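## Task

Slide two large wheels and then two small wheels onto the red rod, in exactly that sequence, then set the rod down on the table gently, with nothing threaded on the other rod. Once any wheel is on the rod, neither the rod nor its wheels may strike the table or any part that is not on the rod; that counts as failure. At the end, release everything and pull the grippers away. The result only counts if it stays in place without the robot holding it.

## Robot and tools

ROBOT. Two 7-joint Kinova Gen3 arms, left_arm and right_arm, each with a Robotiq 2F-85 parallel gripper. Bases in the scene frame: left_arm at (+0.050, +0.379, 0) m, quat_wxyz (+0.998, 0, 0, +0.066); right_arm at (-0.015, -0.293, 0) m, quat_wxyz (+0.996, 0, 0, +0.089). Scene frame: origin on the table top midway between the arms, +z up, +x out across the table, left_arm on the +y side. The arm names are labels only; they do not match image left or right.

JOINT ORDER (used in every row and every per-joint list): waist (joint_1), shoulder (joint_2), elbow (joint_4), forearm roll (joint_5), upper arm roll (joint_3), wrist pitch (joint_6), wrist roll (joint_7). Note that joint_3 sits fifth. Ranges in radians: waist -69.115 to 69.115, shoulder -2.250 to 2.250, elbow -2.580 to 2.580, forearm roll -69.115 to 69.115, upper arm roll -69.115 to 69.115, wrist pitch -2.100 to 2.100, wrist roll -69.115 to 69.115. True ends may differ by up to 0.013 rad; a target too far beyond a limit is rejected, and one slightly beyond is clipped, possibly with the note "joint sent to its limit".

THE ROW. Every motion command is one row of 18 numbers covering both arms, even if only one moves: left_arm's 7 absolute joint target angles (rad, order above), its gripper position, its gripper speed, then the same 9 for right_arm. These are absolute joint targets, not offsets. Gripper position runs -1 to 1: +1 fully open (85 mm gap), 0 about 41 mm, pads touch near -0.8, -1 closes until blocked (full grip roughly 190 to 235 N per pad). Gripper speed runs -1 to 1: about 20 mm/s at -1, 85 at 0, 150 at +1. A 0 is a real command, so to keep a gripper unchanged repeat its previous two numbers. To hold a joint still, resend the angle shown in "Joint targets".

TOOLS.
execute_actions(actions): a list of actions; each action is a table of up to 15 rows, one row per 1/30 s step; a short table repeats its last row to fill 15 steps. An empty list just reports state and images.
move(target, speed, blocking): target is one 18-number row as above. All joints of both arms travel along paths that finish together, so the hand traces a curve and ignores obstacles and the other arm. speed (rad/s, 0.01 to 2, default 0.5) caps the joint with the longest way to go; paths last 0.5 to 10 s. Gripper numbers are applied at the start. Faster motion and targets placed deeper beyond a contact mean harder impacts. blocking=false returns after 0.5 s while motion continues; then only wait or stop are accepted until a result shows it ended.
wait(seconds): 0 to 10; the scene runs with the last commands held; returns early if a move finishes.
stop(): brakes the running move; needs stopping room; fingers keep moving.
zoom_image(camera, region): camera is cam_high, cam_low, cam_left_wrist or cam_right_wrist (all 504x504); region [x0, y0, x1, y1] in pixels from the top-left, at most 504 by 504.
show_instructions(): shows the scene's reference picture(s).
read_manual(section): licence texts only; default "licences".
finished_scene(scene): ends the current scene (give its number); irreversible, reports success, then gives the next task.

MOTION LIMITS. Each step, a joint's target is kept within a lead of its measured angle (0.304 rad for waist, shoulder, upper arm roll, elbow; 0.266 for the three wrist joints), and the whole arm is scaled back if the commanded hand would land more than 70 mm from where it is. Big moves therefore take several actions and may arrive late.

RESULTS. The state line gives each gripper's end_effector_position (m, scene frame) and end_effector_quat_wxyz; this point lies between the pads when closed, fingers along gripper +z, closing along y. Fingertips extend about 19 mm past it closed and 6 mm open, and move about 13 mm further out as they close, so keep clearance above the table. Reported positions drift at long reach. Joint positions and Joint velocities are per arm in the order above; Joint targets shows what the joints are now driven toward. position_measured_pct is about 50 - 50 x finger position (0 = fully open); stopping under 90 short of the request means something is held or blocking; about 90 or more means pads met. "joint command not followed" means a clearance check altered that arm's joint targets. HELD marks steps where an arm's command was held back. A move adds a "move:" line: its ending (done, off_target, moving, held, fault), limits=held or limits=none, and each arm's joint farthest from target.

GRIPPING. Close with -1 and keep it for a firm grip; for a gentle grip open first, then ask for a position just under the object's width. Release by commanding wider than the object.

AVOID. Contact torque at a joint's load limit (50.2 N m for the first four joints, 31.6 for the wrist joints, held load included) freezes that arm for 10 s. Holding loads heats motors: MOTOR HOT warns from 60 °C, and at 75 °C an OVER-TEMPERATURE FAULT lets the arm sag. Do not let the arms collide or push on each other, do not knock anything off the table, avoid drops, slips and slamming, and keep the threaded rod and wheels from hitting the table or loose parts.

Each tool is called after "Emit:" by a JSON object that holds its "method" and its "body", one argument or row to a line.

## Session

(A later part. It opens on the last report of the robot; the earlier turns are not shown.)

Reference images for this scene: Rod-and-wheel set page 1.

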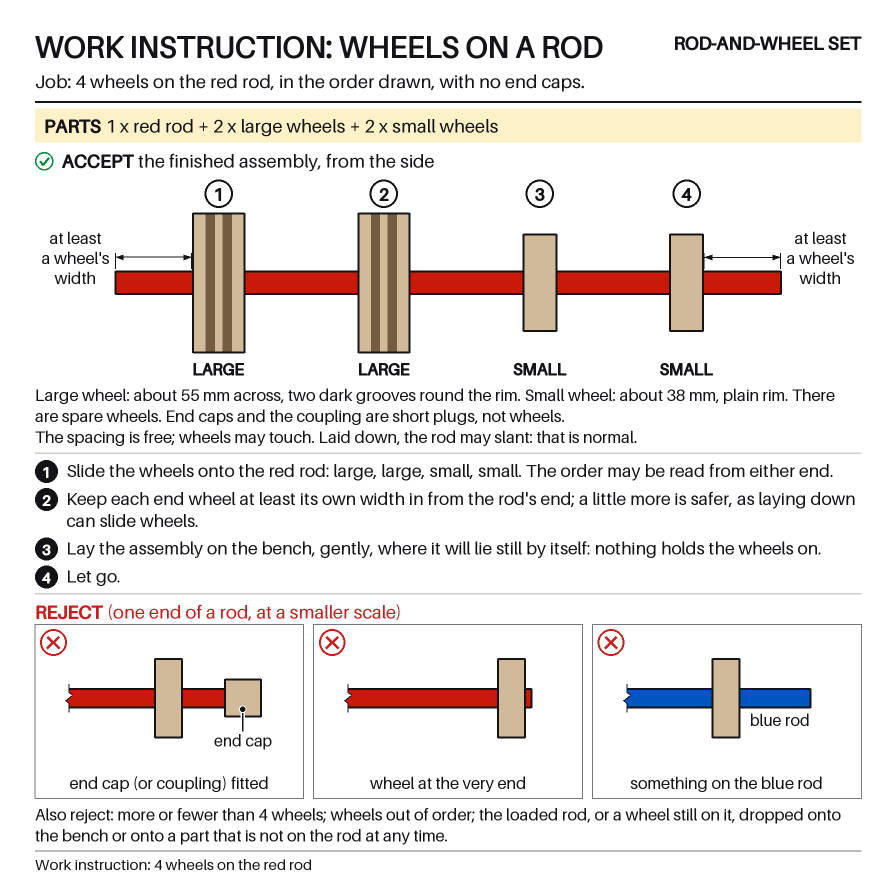

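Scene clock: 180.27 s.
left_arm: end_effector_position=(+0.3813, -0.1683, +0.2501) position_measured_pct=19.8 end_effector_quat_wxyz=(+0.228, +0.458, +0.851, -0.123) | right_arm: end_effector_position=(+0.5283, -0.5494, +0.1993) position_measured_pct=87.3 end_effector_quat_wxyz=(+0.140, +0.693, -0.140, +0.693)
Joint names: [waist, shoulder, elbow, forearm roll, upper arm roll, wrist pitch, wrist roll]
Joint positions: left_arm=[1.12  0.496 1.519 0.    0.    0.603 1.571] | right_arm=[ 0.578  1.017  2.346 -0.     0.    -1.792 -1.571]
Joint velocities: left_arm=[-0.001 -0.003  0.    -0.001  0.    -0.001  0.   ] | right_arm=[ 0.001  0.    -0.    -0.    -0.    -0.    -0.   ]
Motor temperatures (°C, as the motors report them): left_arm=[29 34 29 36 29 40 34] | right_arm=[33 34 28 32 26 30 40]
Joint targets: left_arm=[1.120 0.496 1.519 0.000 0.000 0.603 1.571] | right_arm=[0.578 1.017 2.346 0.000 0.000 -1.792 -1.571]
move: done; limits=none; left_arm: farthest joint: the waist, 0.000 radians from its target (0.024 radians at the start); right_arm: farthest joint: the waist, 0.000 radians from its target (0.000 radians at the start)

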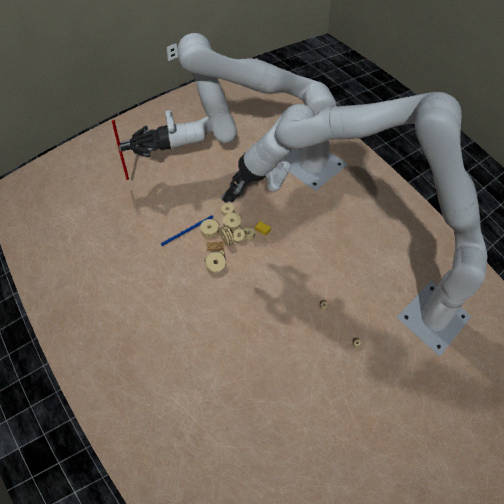

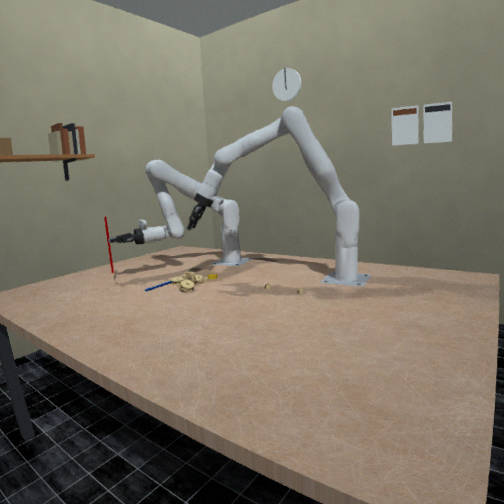

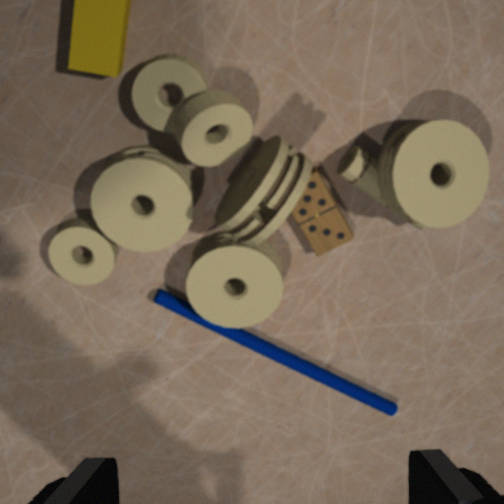

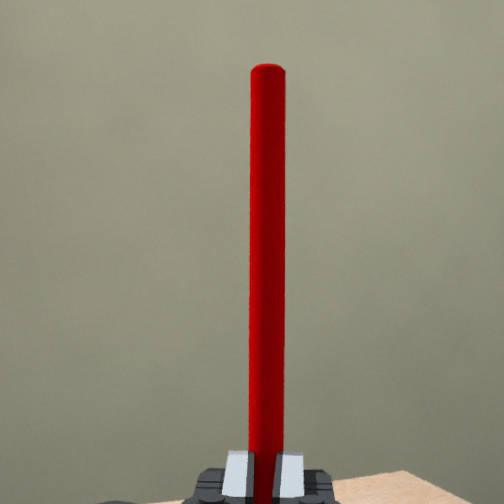

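Emit:
{"method": "move", "body": {
  "target": [1.151,0.8228,1.5441,0,0,0.2511,1.571,0.55,0,0.578,1.017,2.346,0,0,-1.792,-1.571,-1,-0.5],
  "speed": 0.6
}}

Scene clock: 210.90 s.
left_arm: end_effector_position=(+0.3874, -0.2161, +0.0769) position_measured_pct=22.2 end_effector_quat_wxyz=(+0.226, +0.471, +0.843, -0.126) | right_arm: end_effector_position=(+0.5283, -0.5494, +0.1993) position_measured_pct=87.3 end_effector_quat_wxyz=(+0.140, +0.693, -0.140, +0.693)
Joint names: [waist, shoulder, elbow, forearm roll, upper arm roll, wrist pitch, wrist roll]
Joint positions: left_arm=[1.151 0.823 1.544 0.    0.    0.251 1.571] | right_arm=[ 0.578  1.017  2.346  0.     0.    -1.792 -1.571]
Joint velocities: left_arm=[ 0.001  0.003  0.     0.001 -0.     0.001  0.001] | right_arm=[-0.001  0.    -0.     0.     0.    -0.    -0.   ]
Motor temperatures (°C, as the motors report them): left_arm=[29 35 29 36 29 40 34] | right_arm=[33 34 28 32 26 30 40]
Joint targets: left_arm=[1.151 0.823 1.544 0.000 0.000 0.251 1.571] | right_arm=[0.578 1.017 2.346 0.000 0.000 -1.792 -1.571]
move: done; limits=none; left_arm: farthest joint: the waist, 0.000 radians from its target (0.031 radians at the start); right_arm: farthest joint: the waist, 0.000 radians from its target (0.000 radians at the start)

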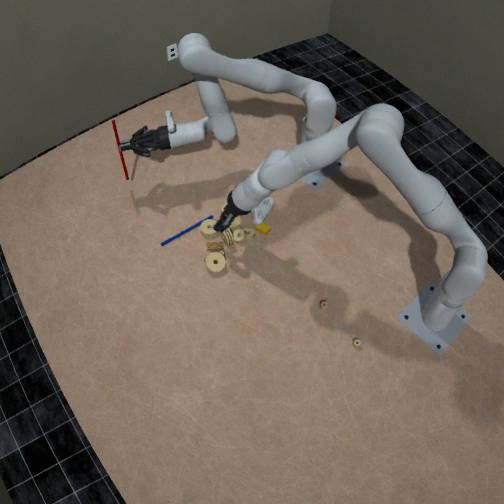

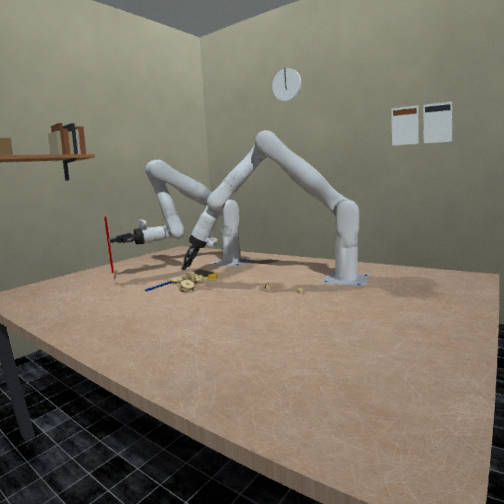

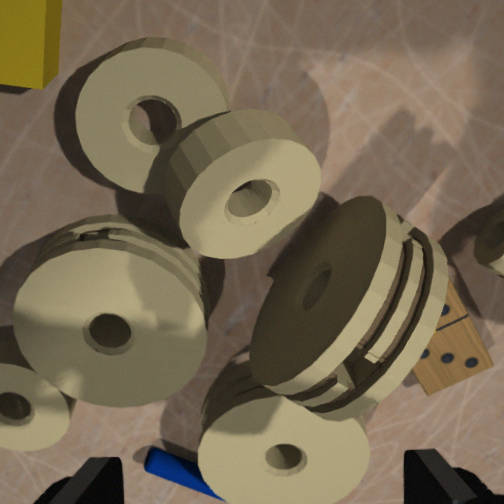

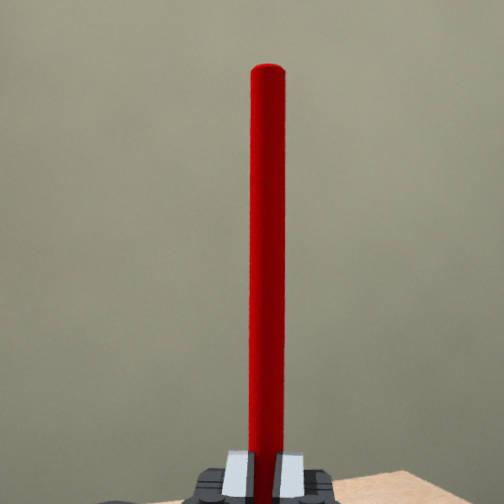

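Emit:
{"method": "move", "body": {
  "target": [1.145,0.9102,1.4671,0,0,0.2407,1.571,0.55,0,0.578,1.017,2.346,0,0,-1.792,-1.571,-1,-0.5],
  "speed": 0.2
}}

Scene clock: 219.17 s.
left_arm: end_effector_position=(+0.4023, -0.2323, +0.0467) position_measured_pct=22.2 end_effector_quat_wxyz=(+0.226, +0.468, +0.845, -0.126) | right_arm: end_effector_position=(+0.5283, -0.5494, +0.1993) position_measured_pct=87.3 end_effector_quat_wxyz=(+0.140, +0.693, -0.140, +0.693)
Joint names: [waist, shoulder, elbow, forearm roll, upper arm roll, wrist pitch, wrist roll]
Joint positions: left_arm=[ 1.145  0.91   1.467  0.    -0.     0.241  1.571] | right_arm=[ 0.578  1.017  2.346 -0.     0.    -1.792 -1.571]
Joint velocities: left_arm=[-0.     0.003  0.    -0.002 -0.     0.001 -0.   ] | right_arm=[ 0.     0.    -0.001 -0.     0.    -0.    -0.   ]
Motor temperatures (°C, as the motors report them): left_arm=[29 35 29 36 29 40 34] | right_arm=[33 34 28 32 26 30 40]
Joint targets: left_arm=[1.145 0.910 1.467 0.000 0.000 0.241 1.571] | right_arm=[0.578 1.017 2.346 0.000 0.000 -1.792 -1.571]
move: done; limits=none; left_arm: farthest joint: the waist, 0.000 radians from its target (0.006 radians at the start); right_arm: farthest joint: the waist, 0.000 radians from its target (0.000 radians at the start)

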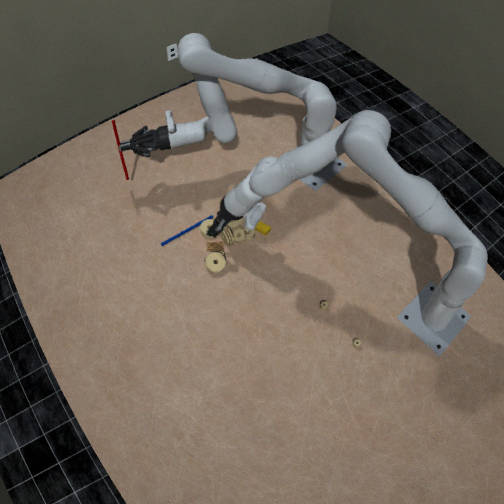

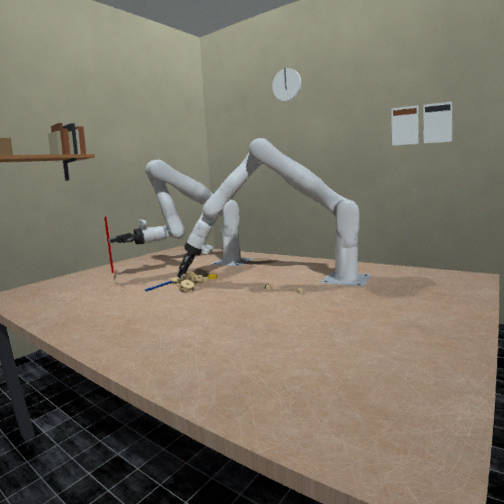

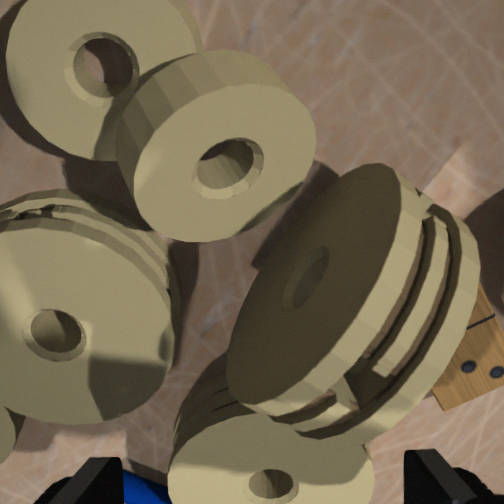

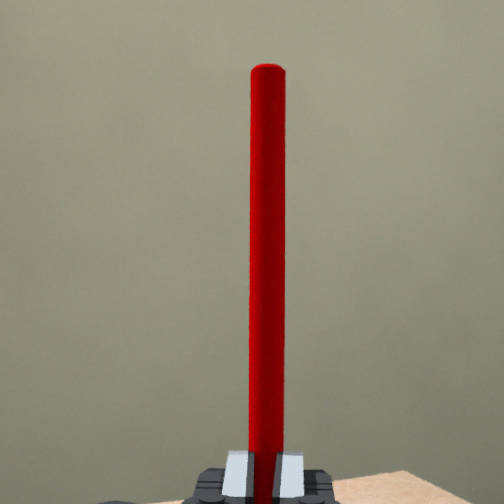

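Emit:
{"method": "move", "body": {
  "target": [1.145,0.977,1.3958,0,0,0.2452,1.571,0.55,0,0.578,1.017,2.346,0,0,-1.792,-1.571,-1,-0.5],
  "speed": 0.08
}}

Scene clock: 225.57 s.
left_arm: end_effector_position=(+0.4116, -0.2471, +0.0249) position_measured_pct=22.2 end_effector_quat_wxyz=(+0.226, +0.468, +0.845, -0.126) | right_arm: end_effector_position=(+0.5283, -0.5494, +0.1993) position_measured_pct=87.3 end_effector_quat_wxyz=(+0.140, +0.693, -0.140, +0.693)
Joint names: [waist, shoulder, elbow, forearm roll, upper arm roll, wrist pitch, wrist roll]
Joint positions: left_arm=[ 1.145  0.977  1.396  0.    -0.     0.245  1.571] | right_arm=[ 0.578  1.017  2.346 -0.     0.    -1.792 -1.571]
Joint velocities: left_arm=[ 0.     0.002 -0.001  0.     0.     0.    -0.   ] | right_arm=[-0.     0.    -0.001 -0.    -0.     0.     0.   ]
Motor temperatures (°C, as the motors report them): left_arm=[29 35 29 36 29 40 34] | right_arm=[33 34 28 32 26 30 40]
Joint targets: left_arm=[1.145 0.977 1.396 0.000 0.000 0.245 1.571] | right_arm=[0.578 1.017 2.346 0.000 0.000 -1.792 -1.571]
move: done; limits=none; left_arm: farthest joint: the waist, 0.000 radians from its target (0.000 radians at the start); right_arm: farthest joint: the waist, 0.000 radians from its target (0.000 radians at the start)

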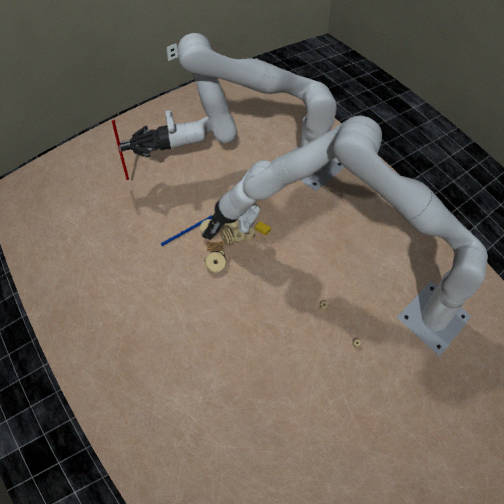

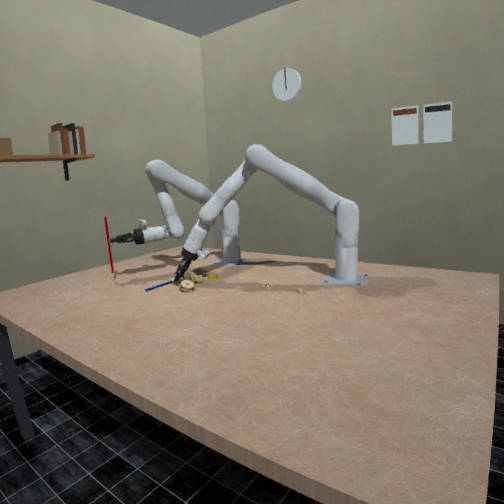

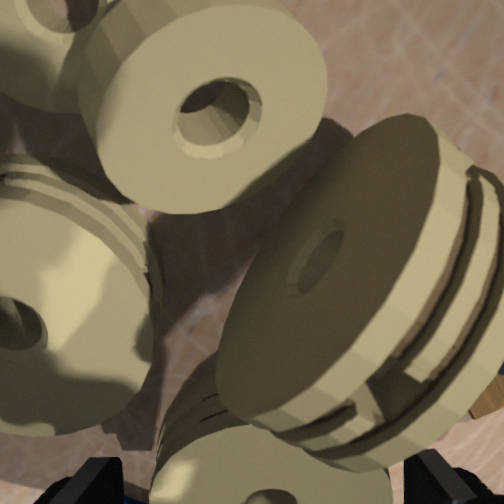

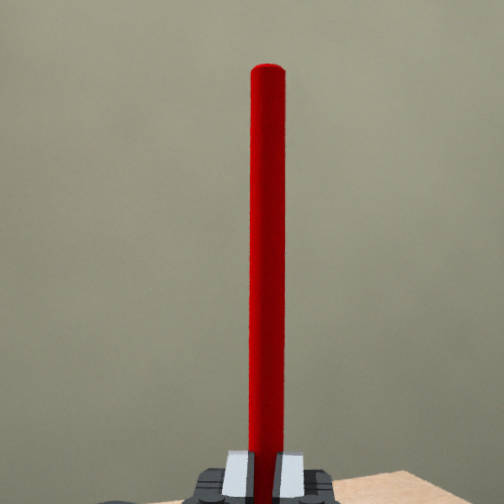

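Hole at about (272,497). Close.

Emit:
{"method": "move", "body": {
  "target": [1.145,0.977,1.3958,0,0,0.2452,1.571,-1,-0.3,0.578,1.017,2.346,0,0,-1.792,-1.571,-1,-0.5],
  "speed": 0.08
}}

Scene clock: 227.20 s.
left_arm: end_effector_position=(+0.4120, -0.2476, +0.0258) position_measured_pct=39.7 end_effector_quat_wxyz=(+0.227, +0.468, +0.845, -0.126) | right_arm: end_effector_position=(+0.5283, -0.5494, +0.1993) position_measured_pct=87.3 end_effector_quat_wxyz=(+0.140, +0.693, -0.140, +0.693)
Joint names: [waist, shoulder, elbow, forearm roll, upper arm roll, wrist pitch, wrist roll]
Joint positions: left_arm=[ 1.145  0.976  1.395 -0.    -0.     0.245  1.571] | right_arm=[ 0.578  1.017  2.346 -0.     0.    -1.792 -1.571]
Joint velocities: left_arm=[-0.     0.001 -0.    -0.    -0.001 -0.     0.   ] | right_arm=[-0.  0. -0. -0. -0.  0.  0.]
Motor temperatures (°C, as the motors report them): left_arm=[29 35 29 36 29 40 34] | right_arm=[33 34 28 32 26 30 40]
Joint targets: left_arm=[1.145 0.977 1.396 0.000 0.000 0.245 1.571] | right_arm=[0.578 1.017 2.346 0.000 0.000 -1.792 -1.571]
move: done; limits=none; left_arm: farthest joint: the shoulder, 0.001 radians from its target (0.000 radians at the start); right_arm: farthest joint: the waist, 0.000 radians from its target (0.000 radians at the start)

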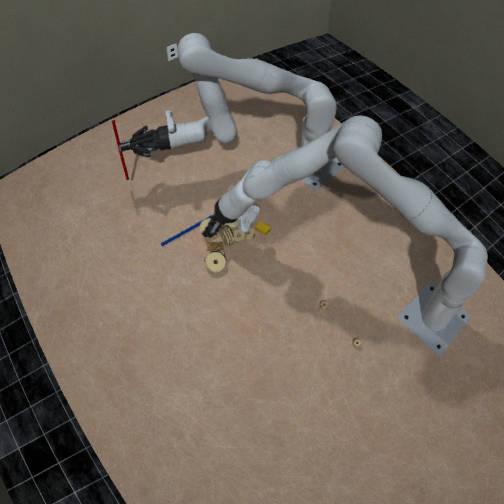

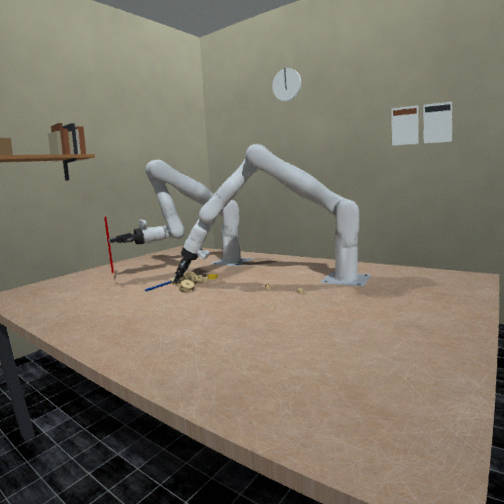

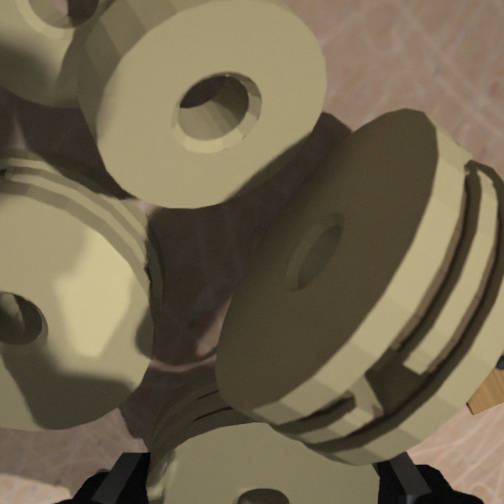

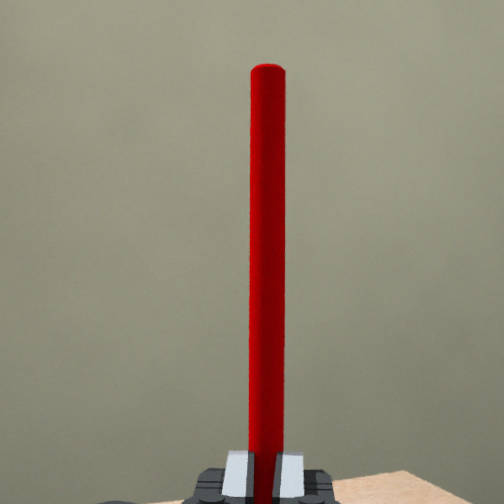

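Emit:
{"method": "move", "body": {
  "target": [1.145,0.9532,1.3234,0,0,0.3414,1.571,-1,-0.3,0.578,1.017,2.346,0,0,-1.792,-1.571,-1,-0.5],
  "speed": 0.05
}}

Scene clock: 233.40 s.
left_arm: end_effector_position=(+0.4195, -0.2598, +0.0550) position_measured_pct=39.7 end_effector_quat_wxyz=(+0.226, +0.468, +0.845, -0.126) | right_arm: end_effector_position=(+0.5283, -0.5494, +0.1993) position_measured_pct=87.3 end_effector_quat_wxyz=(+0.140, +0.693, -0.140, +0.693)
Joint names: [waist, shoulder, elbow, forearm roll, upper arm roll, wrist pitch, wrist roll]
Joint positions: left_arm=[ 1.145  0.953  1.323 -0.     0.     0.341  1.571] | right_arm=[ 0.578  1.017  2.346 -0.     0.    -1.792 -1.571]
Joint velocities: left_arm=[ 0.001  0.001 -0.     0.    -0.     0.001 -0.   ] | right_arm=[-0. -0. -0.  0.  0.  0.  0.]
Motor temperatures (°C, as the motors report them): left_arm=[29 35 29 36 29 40 34] | right_arm=[33 34 28 32 26 30 40]
Joint targets: left_arm=[1.145 0.953 1.323 0.000 0.000 0.341 1.571] | right_arm=[0.578 1.017 2.346 0.000 0.000 -1.792 -1.571]
move: done; limits=none; left_arm: farthest joint: the waist, 0.000 radians from its target (0.000 radians at the start); right_arm: farthest joint: the waist, 0.000 radians from its target (0.000 radians at the start)

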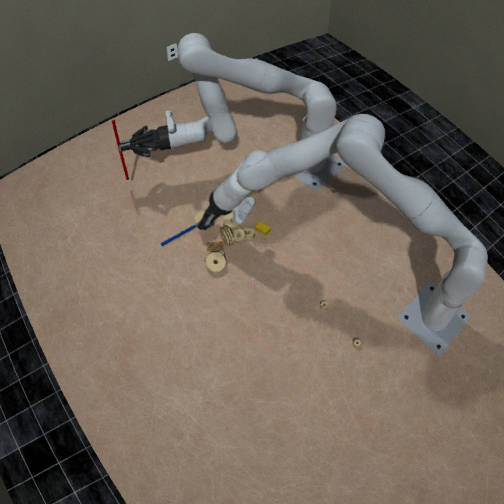

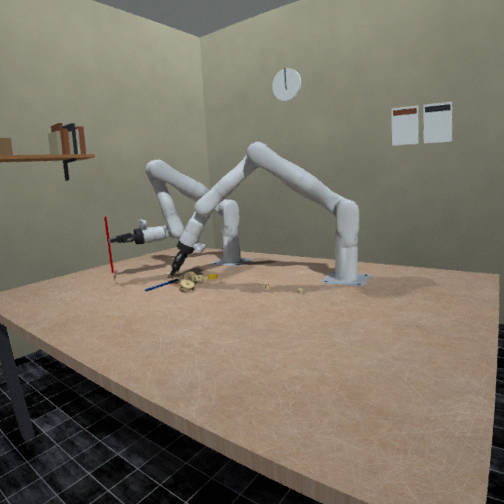

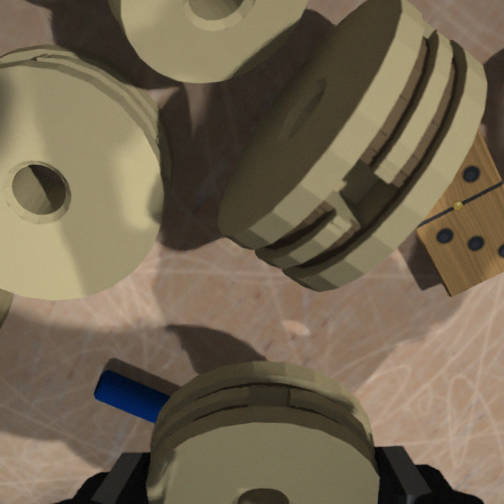

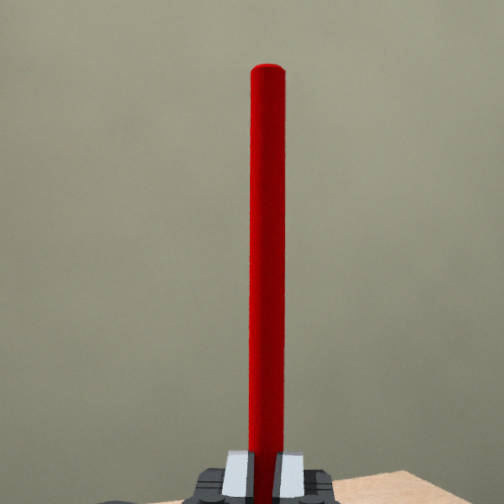

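Emit:
{"method": "move", "body": {
  "target": [1.096,0.75,0.70,0,0,1.168,1.571,-1,-0.3,0.578,1.017,2.346,0,0,-1.792,-1.571,-1,-0.5],
  "speed": 0.8
}}

Emit:
{"method": "move", "body": {
  "target": [0.7553,0.3241,1.3714,0,0,0.9225,1.571,-1,-0.3,-0.1,1.017,2.346,0,0,-1.792,-1.571,-1,-0.5],
  "speed": 0.8
}}

Emit:
{"method": "move", "body": {
  "target": [0.7553,0.3241,1.3714,0,0,0.9225,1.571,-1,-0.3,-0.372,1.017,2.346,0,0,-1.792,-1.571,-1,-0.5],
  "speed": 0.5
}}

Scene clock: 240.93 s.
left_arm: end_effector_position=(+0.4598, -0.2545, +0.3611) position_measured_pct=39.7 end_effector_quat_wxyz=(+0.229, +0.447, +0.856, -0.120) | right_arm: end_effector_position=(+0.5283, -0.5494, +0.1993) position_measured_pct=87.3 end_effector_quat_wxyz=(+0.140, +0.693, -0.140, +0.693)
Joint names: [waist, shoulder, elbow, forearm roll, upper arm roll, wrist pitch, wrist roll]
Joint positions: left_arm=[ 1.096  0.75   0.7   -0.    -0.     1.168  1.571] | right_arm=[ 0.578  1.017  2.346 -0.     0.    -1.792 -1.571]
Joint velocities: left_arm=[-0.001  0.004  0.     0.001 -0.     0.001  0.   ] | right_arm=[-0.    -0.     0.001  0.    -0.    -0.     0.   ]
Motor temperatures (°C, as the motors report them): left_arm=[29 35 29 36 29 40 34] | right_arm=[33 34 28 32 26 30 40]
Joint targets: left_arm=[1.096 0.750 0.700 0.000 0.000 1.168 1.571] | right_arm=[0.578 1.017 2.346 0.000 0.000 -1.792 -1.571]
move: done; limits=none; left_arm: farthest joint: the waist, 0.000 radians from its target (0.049 radians at the start); right_arm: farthest joint: the waist, 0.000 radians from its target (0.000 radians at the start)

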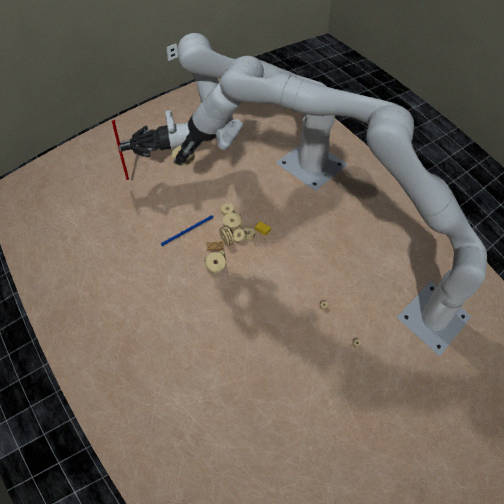

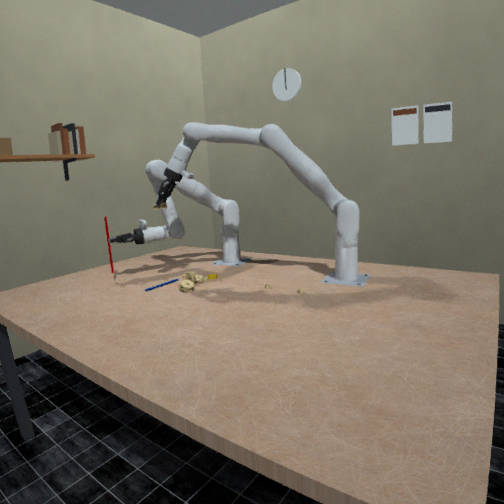

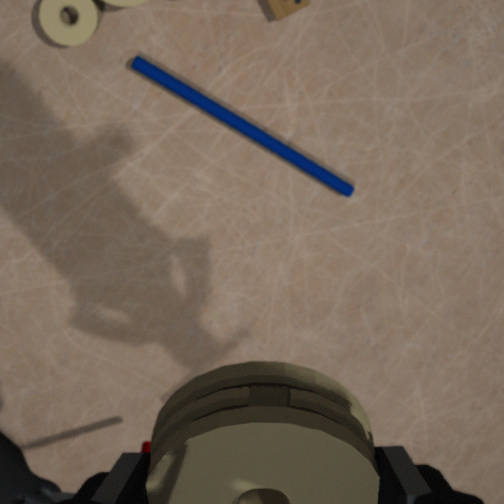

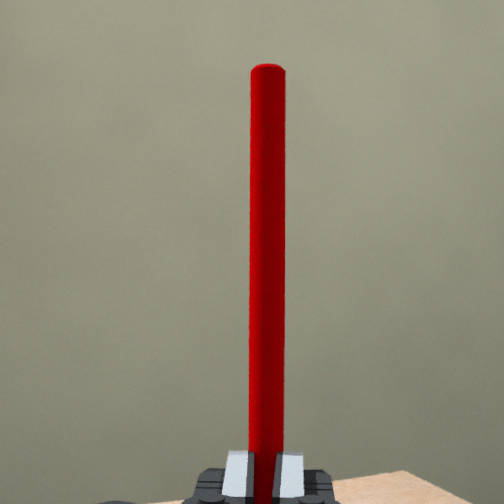

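Scene clock: 242.50 s.
left_arm: end_effector_position=(+0.5238, +0.0081, +0.3749) position_measured_pct=39.7 end_effector_quat_wxyz=(+0.246, +0.296, +0.920, -0.079) | right_arm: end_effector_position=(+0.5688, -0.1521, +0.1993) position_measured_pct=87.3 end_effector_quat_wxyz=(-0.098, +0.700, +0.098, +0.700)
Joint names: [waist, shoulder, elbow, forearm roll, upper arm roll, wrist pitch, wrist roll]
Joint positions: left_arm=[ 0.755  0.324  1.371 -0.    -0.     0.922  1.571] | right_arm=[-0.1    1.017  2.346  0.    -0.    -1.792 -1.571]
Joint velocities: left_arm=[-0.001 -0.001  0.    -0.001  0.    -0.001 -0.   ] | right_arm=[-0.003 -0.     0.    -0.001  0.     0.    -0.   ]
Motor temperatures (°C, as the motors report them): left_arm=[29 35 29 36 29 40 34] | right_arm=[33 34 28 32 26 30 40]
Joint targets: left_arm=[0.755 0.324 1.371 0.000 0.000 0.922 1.571] | right_arm=[-0.100 1.017 2.346 0.000 0.000 -1.792 -1.571]
move: done; limits=none; left_arm: farthest joint: the waist, 0.000 radians from its target (0.341 radians at the start); right_arm: farthest joint: the waist, 0.000 radians from its target (0.678 radians at the start)

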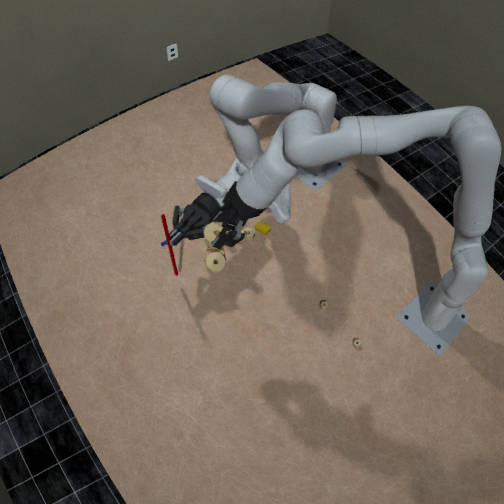

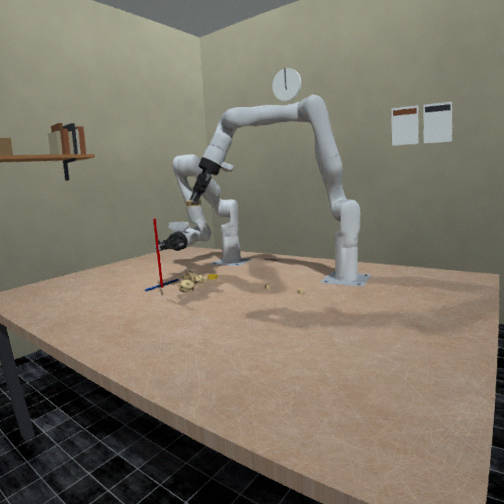

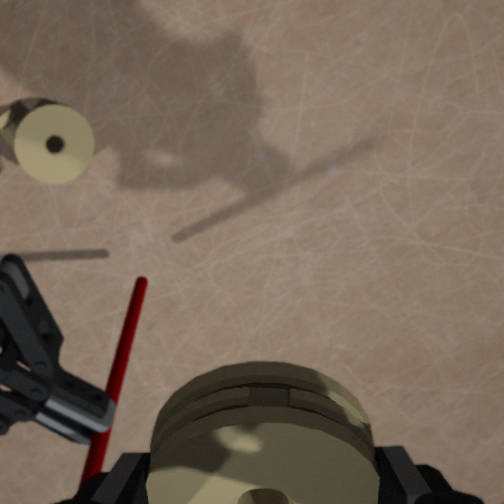

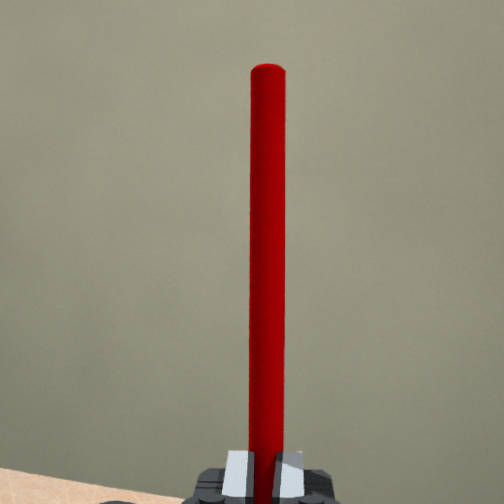

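Scene clock: 243.63 s.
left_arm: end_effector_position=(+0.5238, +0.0082, +0.3750) position_measured_pct=39.7 end_effector_quat_wxyz=(+0.246, +0.296, +0.920, -0.079) | right_arm: end_effector_position=(+0.5095, -0.0004, +0.1993) position_measured_pct=87.3 end_effector_quat_wxyz=(-0.192, +0.681, +0.192, +0.680)
Joint names: [waist, shoulder, elbow, forearm roll, upper arm roll, wrist pitch, wrist roll]
Joint positions: left_arm=[0.755 0.324 1.371 0.    0.    0.922 1.571] | right_arm=[-0.372  1.017  2.346  0.    -0.    -1.792 -1.571]
Joint velocities: left_arm=[-0.001  0.     0.001  0.     0.     0.001 -0.   ] | right_arm=[-0.003  0.     0.     0.     0.     0.     0.   ]
Motor temperatures (°C, as the motors report them): left_arm=[29 35 29 36 29 40 34] | right_arm=[33 34 28 32 26 30 40]
Joint targets: left_arm=[0.755 0.324 1.371 0.000 0.000 0.922 1.571] | right_arm=[-0.372 1.017 2.346 0.000 0.000 -1.792 -1.571]
move: done; limits=none; left_arm: farthest joint: the waist, 0.000 radians from its target (0.000 radians at the start); right_arm: farthest joint: the waist, 0.000 radians from its target (0.272 radians at the start)

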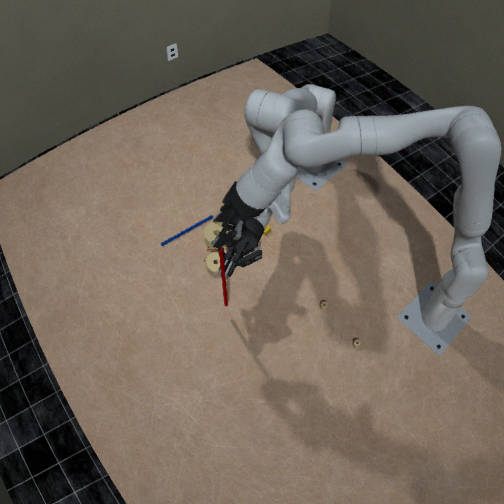

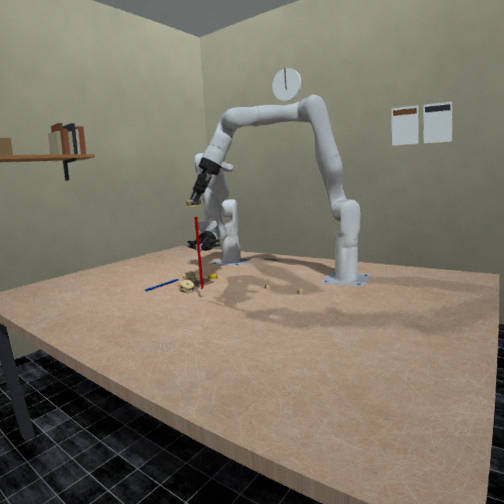

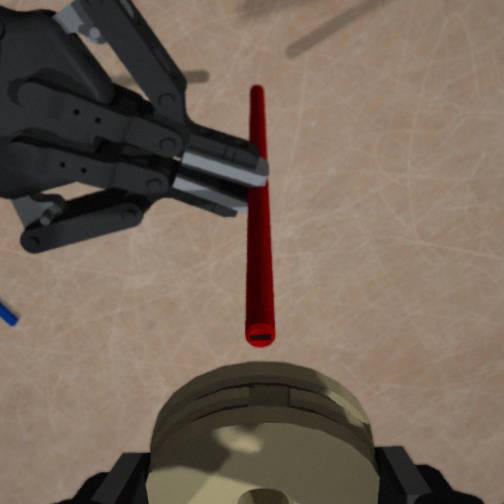

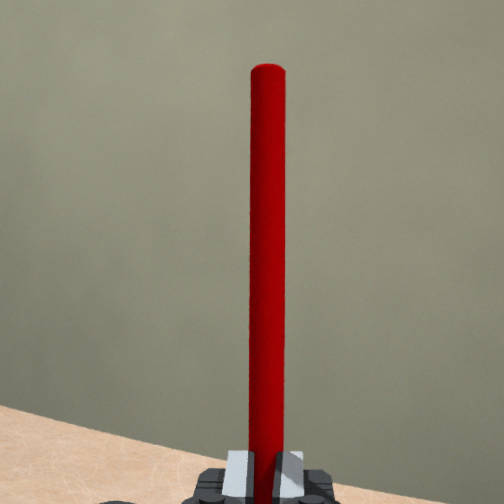

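Emit:
{"method": "move", "body": {
  "target": [0.7553,0.3344,1.4533,0,0,0.8303,1.571,-1,-0.3,-0.372,1.017,2.346,0,0,-1.792,-1.571,-1,-0.5],
  "speed": 0.15
}}

Emit:
{"method": "zoom_image", "body": {
  "camera": "cam_right_wrist",
  "region": [170,0,370,160]
}}

Scene clock: 247.10 s.
left_arm: end_effector_position=(+0.5231, +0.0087, +0.3450) position_measured_pct=39.7 end_effector_quat_wxyz=(+0.246, +0.296, +0.920, -0.079) | right_arm: end_effector_position=(+0.5094, -0.0003, +0.1993) position_measured_pct=87.3 end_effector_quat_wxyz=(-0.192, +0.681, +0.192, +0.680)
Joint names: [waist, shoulder, elbow, forearm roll, upper arm roll, wrist pitch, wrist roll]
Joint positions: left_arm=[0.755 0.334 1.453 0.    0.    0.83  1.571] | right_arm=[-0.372  1.017  2.346 -0.     0.    -1.792 -1.571]
Joint velocities: left_arm=[-0.    -0.001  0.     0.001  0.    -0.    -0.   ] | right_arm=[ 0. -0. -0.  0. -0. -0. -0.]
Motor temperatures (°C, as the motors report them): left_arm=[29 35 29 36 29 40 34] | right_arm=[33 34 28 32 26 30 40]
Joint targets: left_arm=[0.755 0.334 1.453 0.000 0.000 0.830 1.571] | right_arm=[-0.372 1.017 2.346 0.000 0.000 -1.792 -1.571]
move: done; limits=none; left_arm: farthest joint: the waist, 0.000 radians from its target (0.000 radians at the start); right_arm: farthest joint: the waist, 0.000 radians from its target (0.000 radians at the start)

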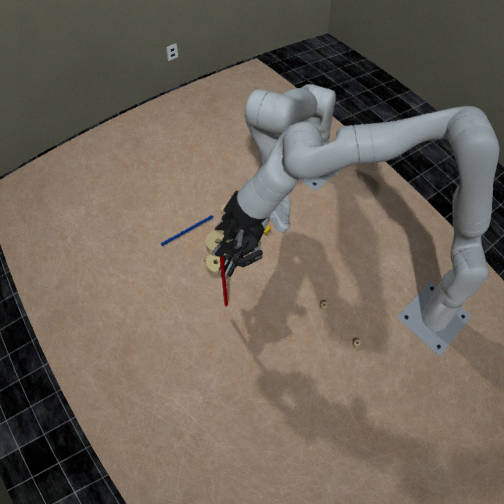

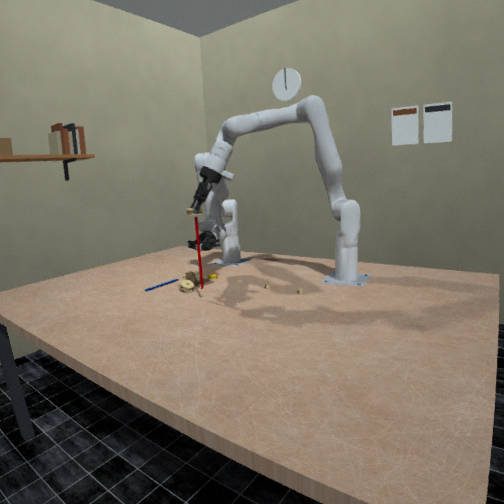

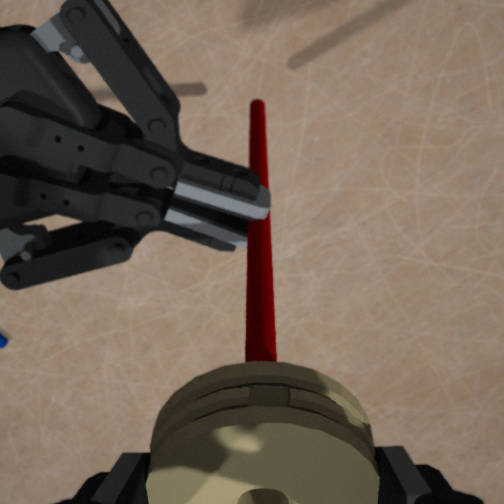

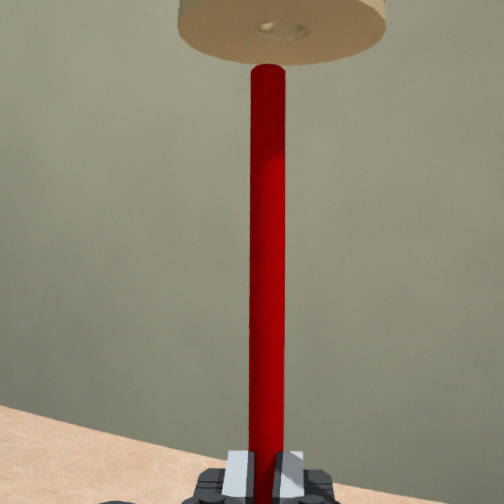

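Region (170, 0, 370, 160) of cam_right_wrist's 504x504 image, scaled by 2.520; it fills the top 403 rows of this view, and the rest is white.

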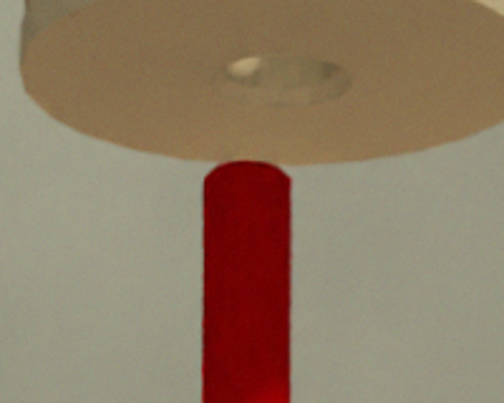

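Emit:
{"method": "move", "body": {
  "target": [0.7553,0.3247,1.4676,0,0,0.8261,1.571,-1,-0.3,-0.372,1.017,2.346,0,0,-1.792,-1.571,-1,-0.5],
  "speed": 0.05
}}

Emit:
{"method": "zoom_image", "body": {
  "camera": "cam_right_wrist",
  "region": [170,0,370,160]
}}

Emit:
{"method": "zoom_image", "body": {
  "camera": "cam_left_wrist",
  "region": [170,304,370,504]
}}

Scene clock: 251.67 s.
left_arm: end_effector_position=(+0.5197, +0.0111, +0.3448) position_measured_pct=39.7 end_effector_quat_wxyz=(+0.246, +0.296, +0.920, -0.079) | right_arm: end_effector_position=(+0.5094, -0.0003, +0.1993) position_measured_pct=87.3 end_effector_quat_wxyz=(-0.192, +0.681, +0.192, +0.680)
Joint names: [waist, shoulder, elbow, forearm roll, upper arm roll, wrist pitch, wrist roll]
Joint positions: left_arm=[0.755 0.325 1.468 0.    0.    0.826 1.571] | right_arm=[-0.372  1.017  2.346 -0.    -0.    -1.792 -1.571]
Joint velocities: left_arm=[ 0.    -0.002  0.001  0.     0.    -0.001  0.   ] | right_arm=[-0.     0.     0.001 -0.     0.     0.     0.   ]
Motor temperatures (°C, as the motors report them): left_arm=[29 35 29 36 29 40 34] | right_arm=[33 34 28 32 26 30 40]
Joint targets: left_arm=[0.755 0.325 1.468 0.000 0.000 0.826 1.571] | right_arm=[-0.372 1.017 2.346 0.000 0.000 -1.792 -1.571]
move: done; limits=none; left_arm: farthest joint: the waist, 0.000 radians from its target (0.000 radians at the start); right_arm: farthest joint: the waist, 0.000 radians from its target (0.000 radians at the start)

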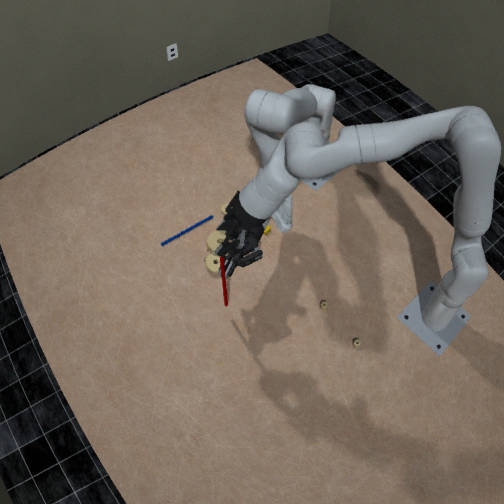

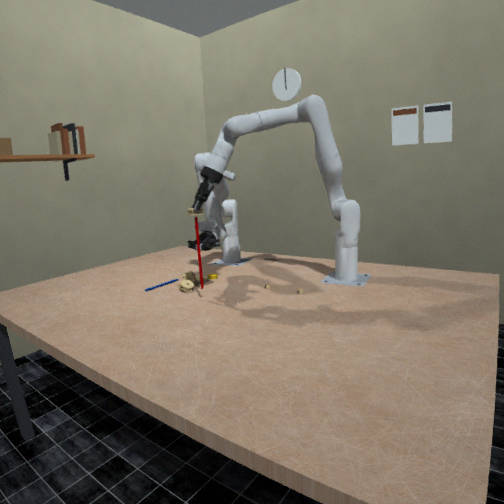

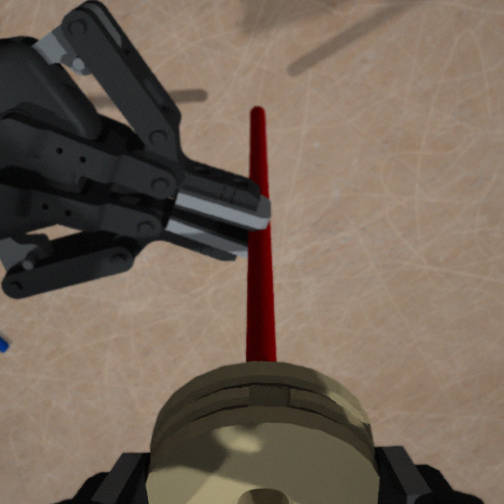

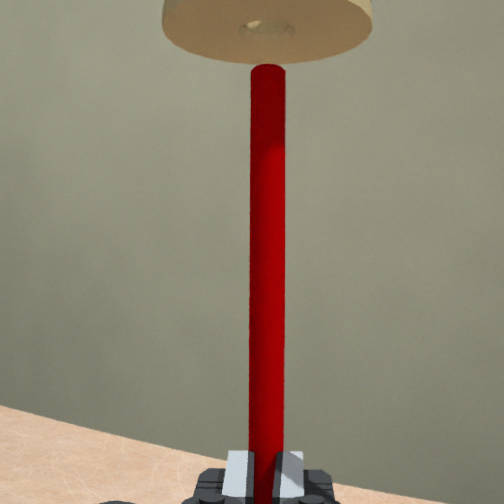

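Region (170, 0, 370, 160) of cam_right_wrist's 504x504 image, scaled by 2.520; it fills the top 403 rows of this view, and the rest is white.

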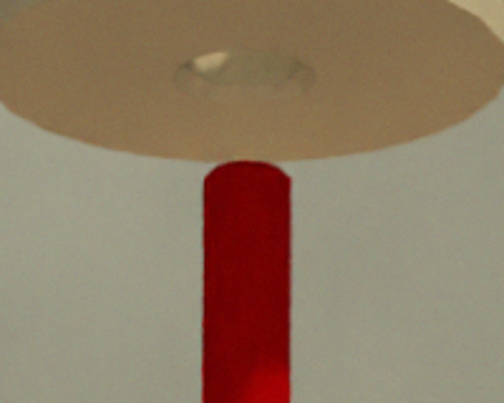

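Region (170, 304, 370, 504) of cam_left_wrist's 504x504 image, scaled by 2.520.

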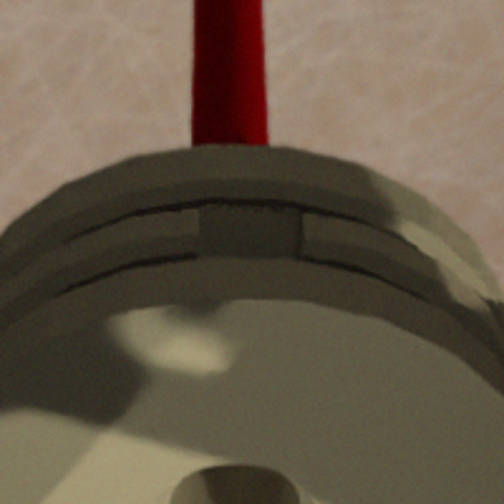

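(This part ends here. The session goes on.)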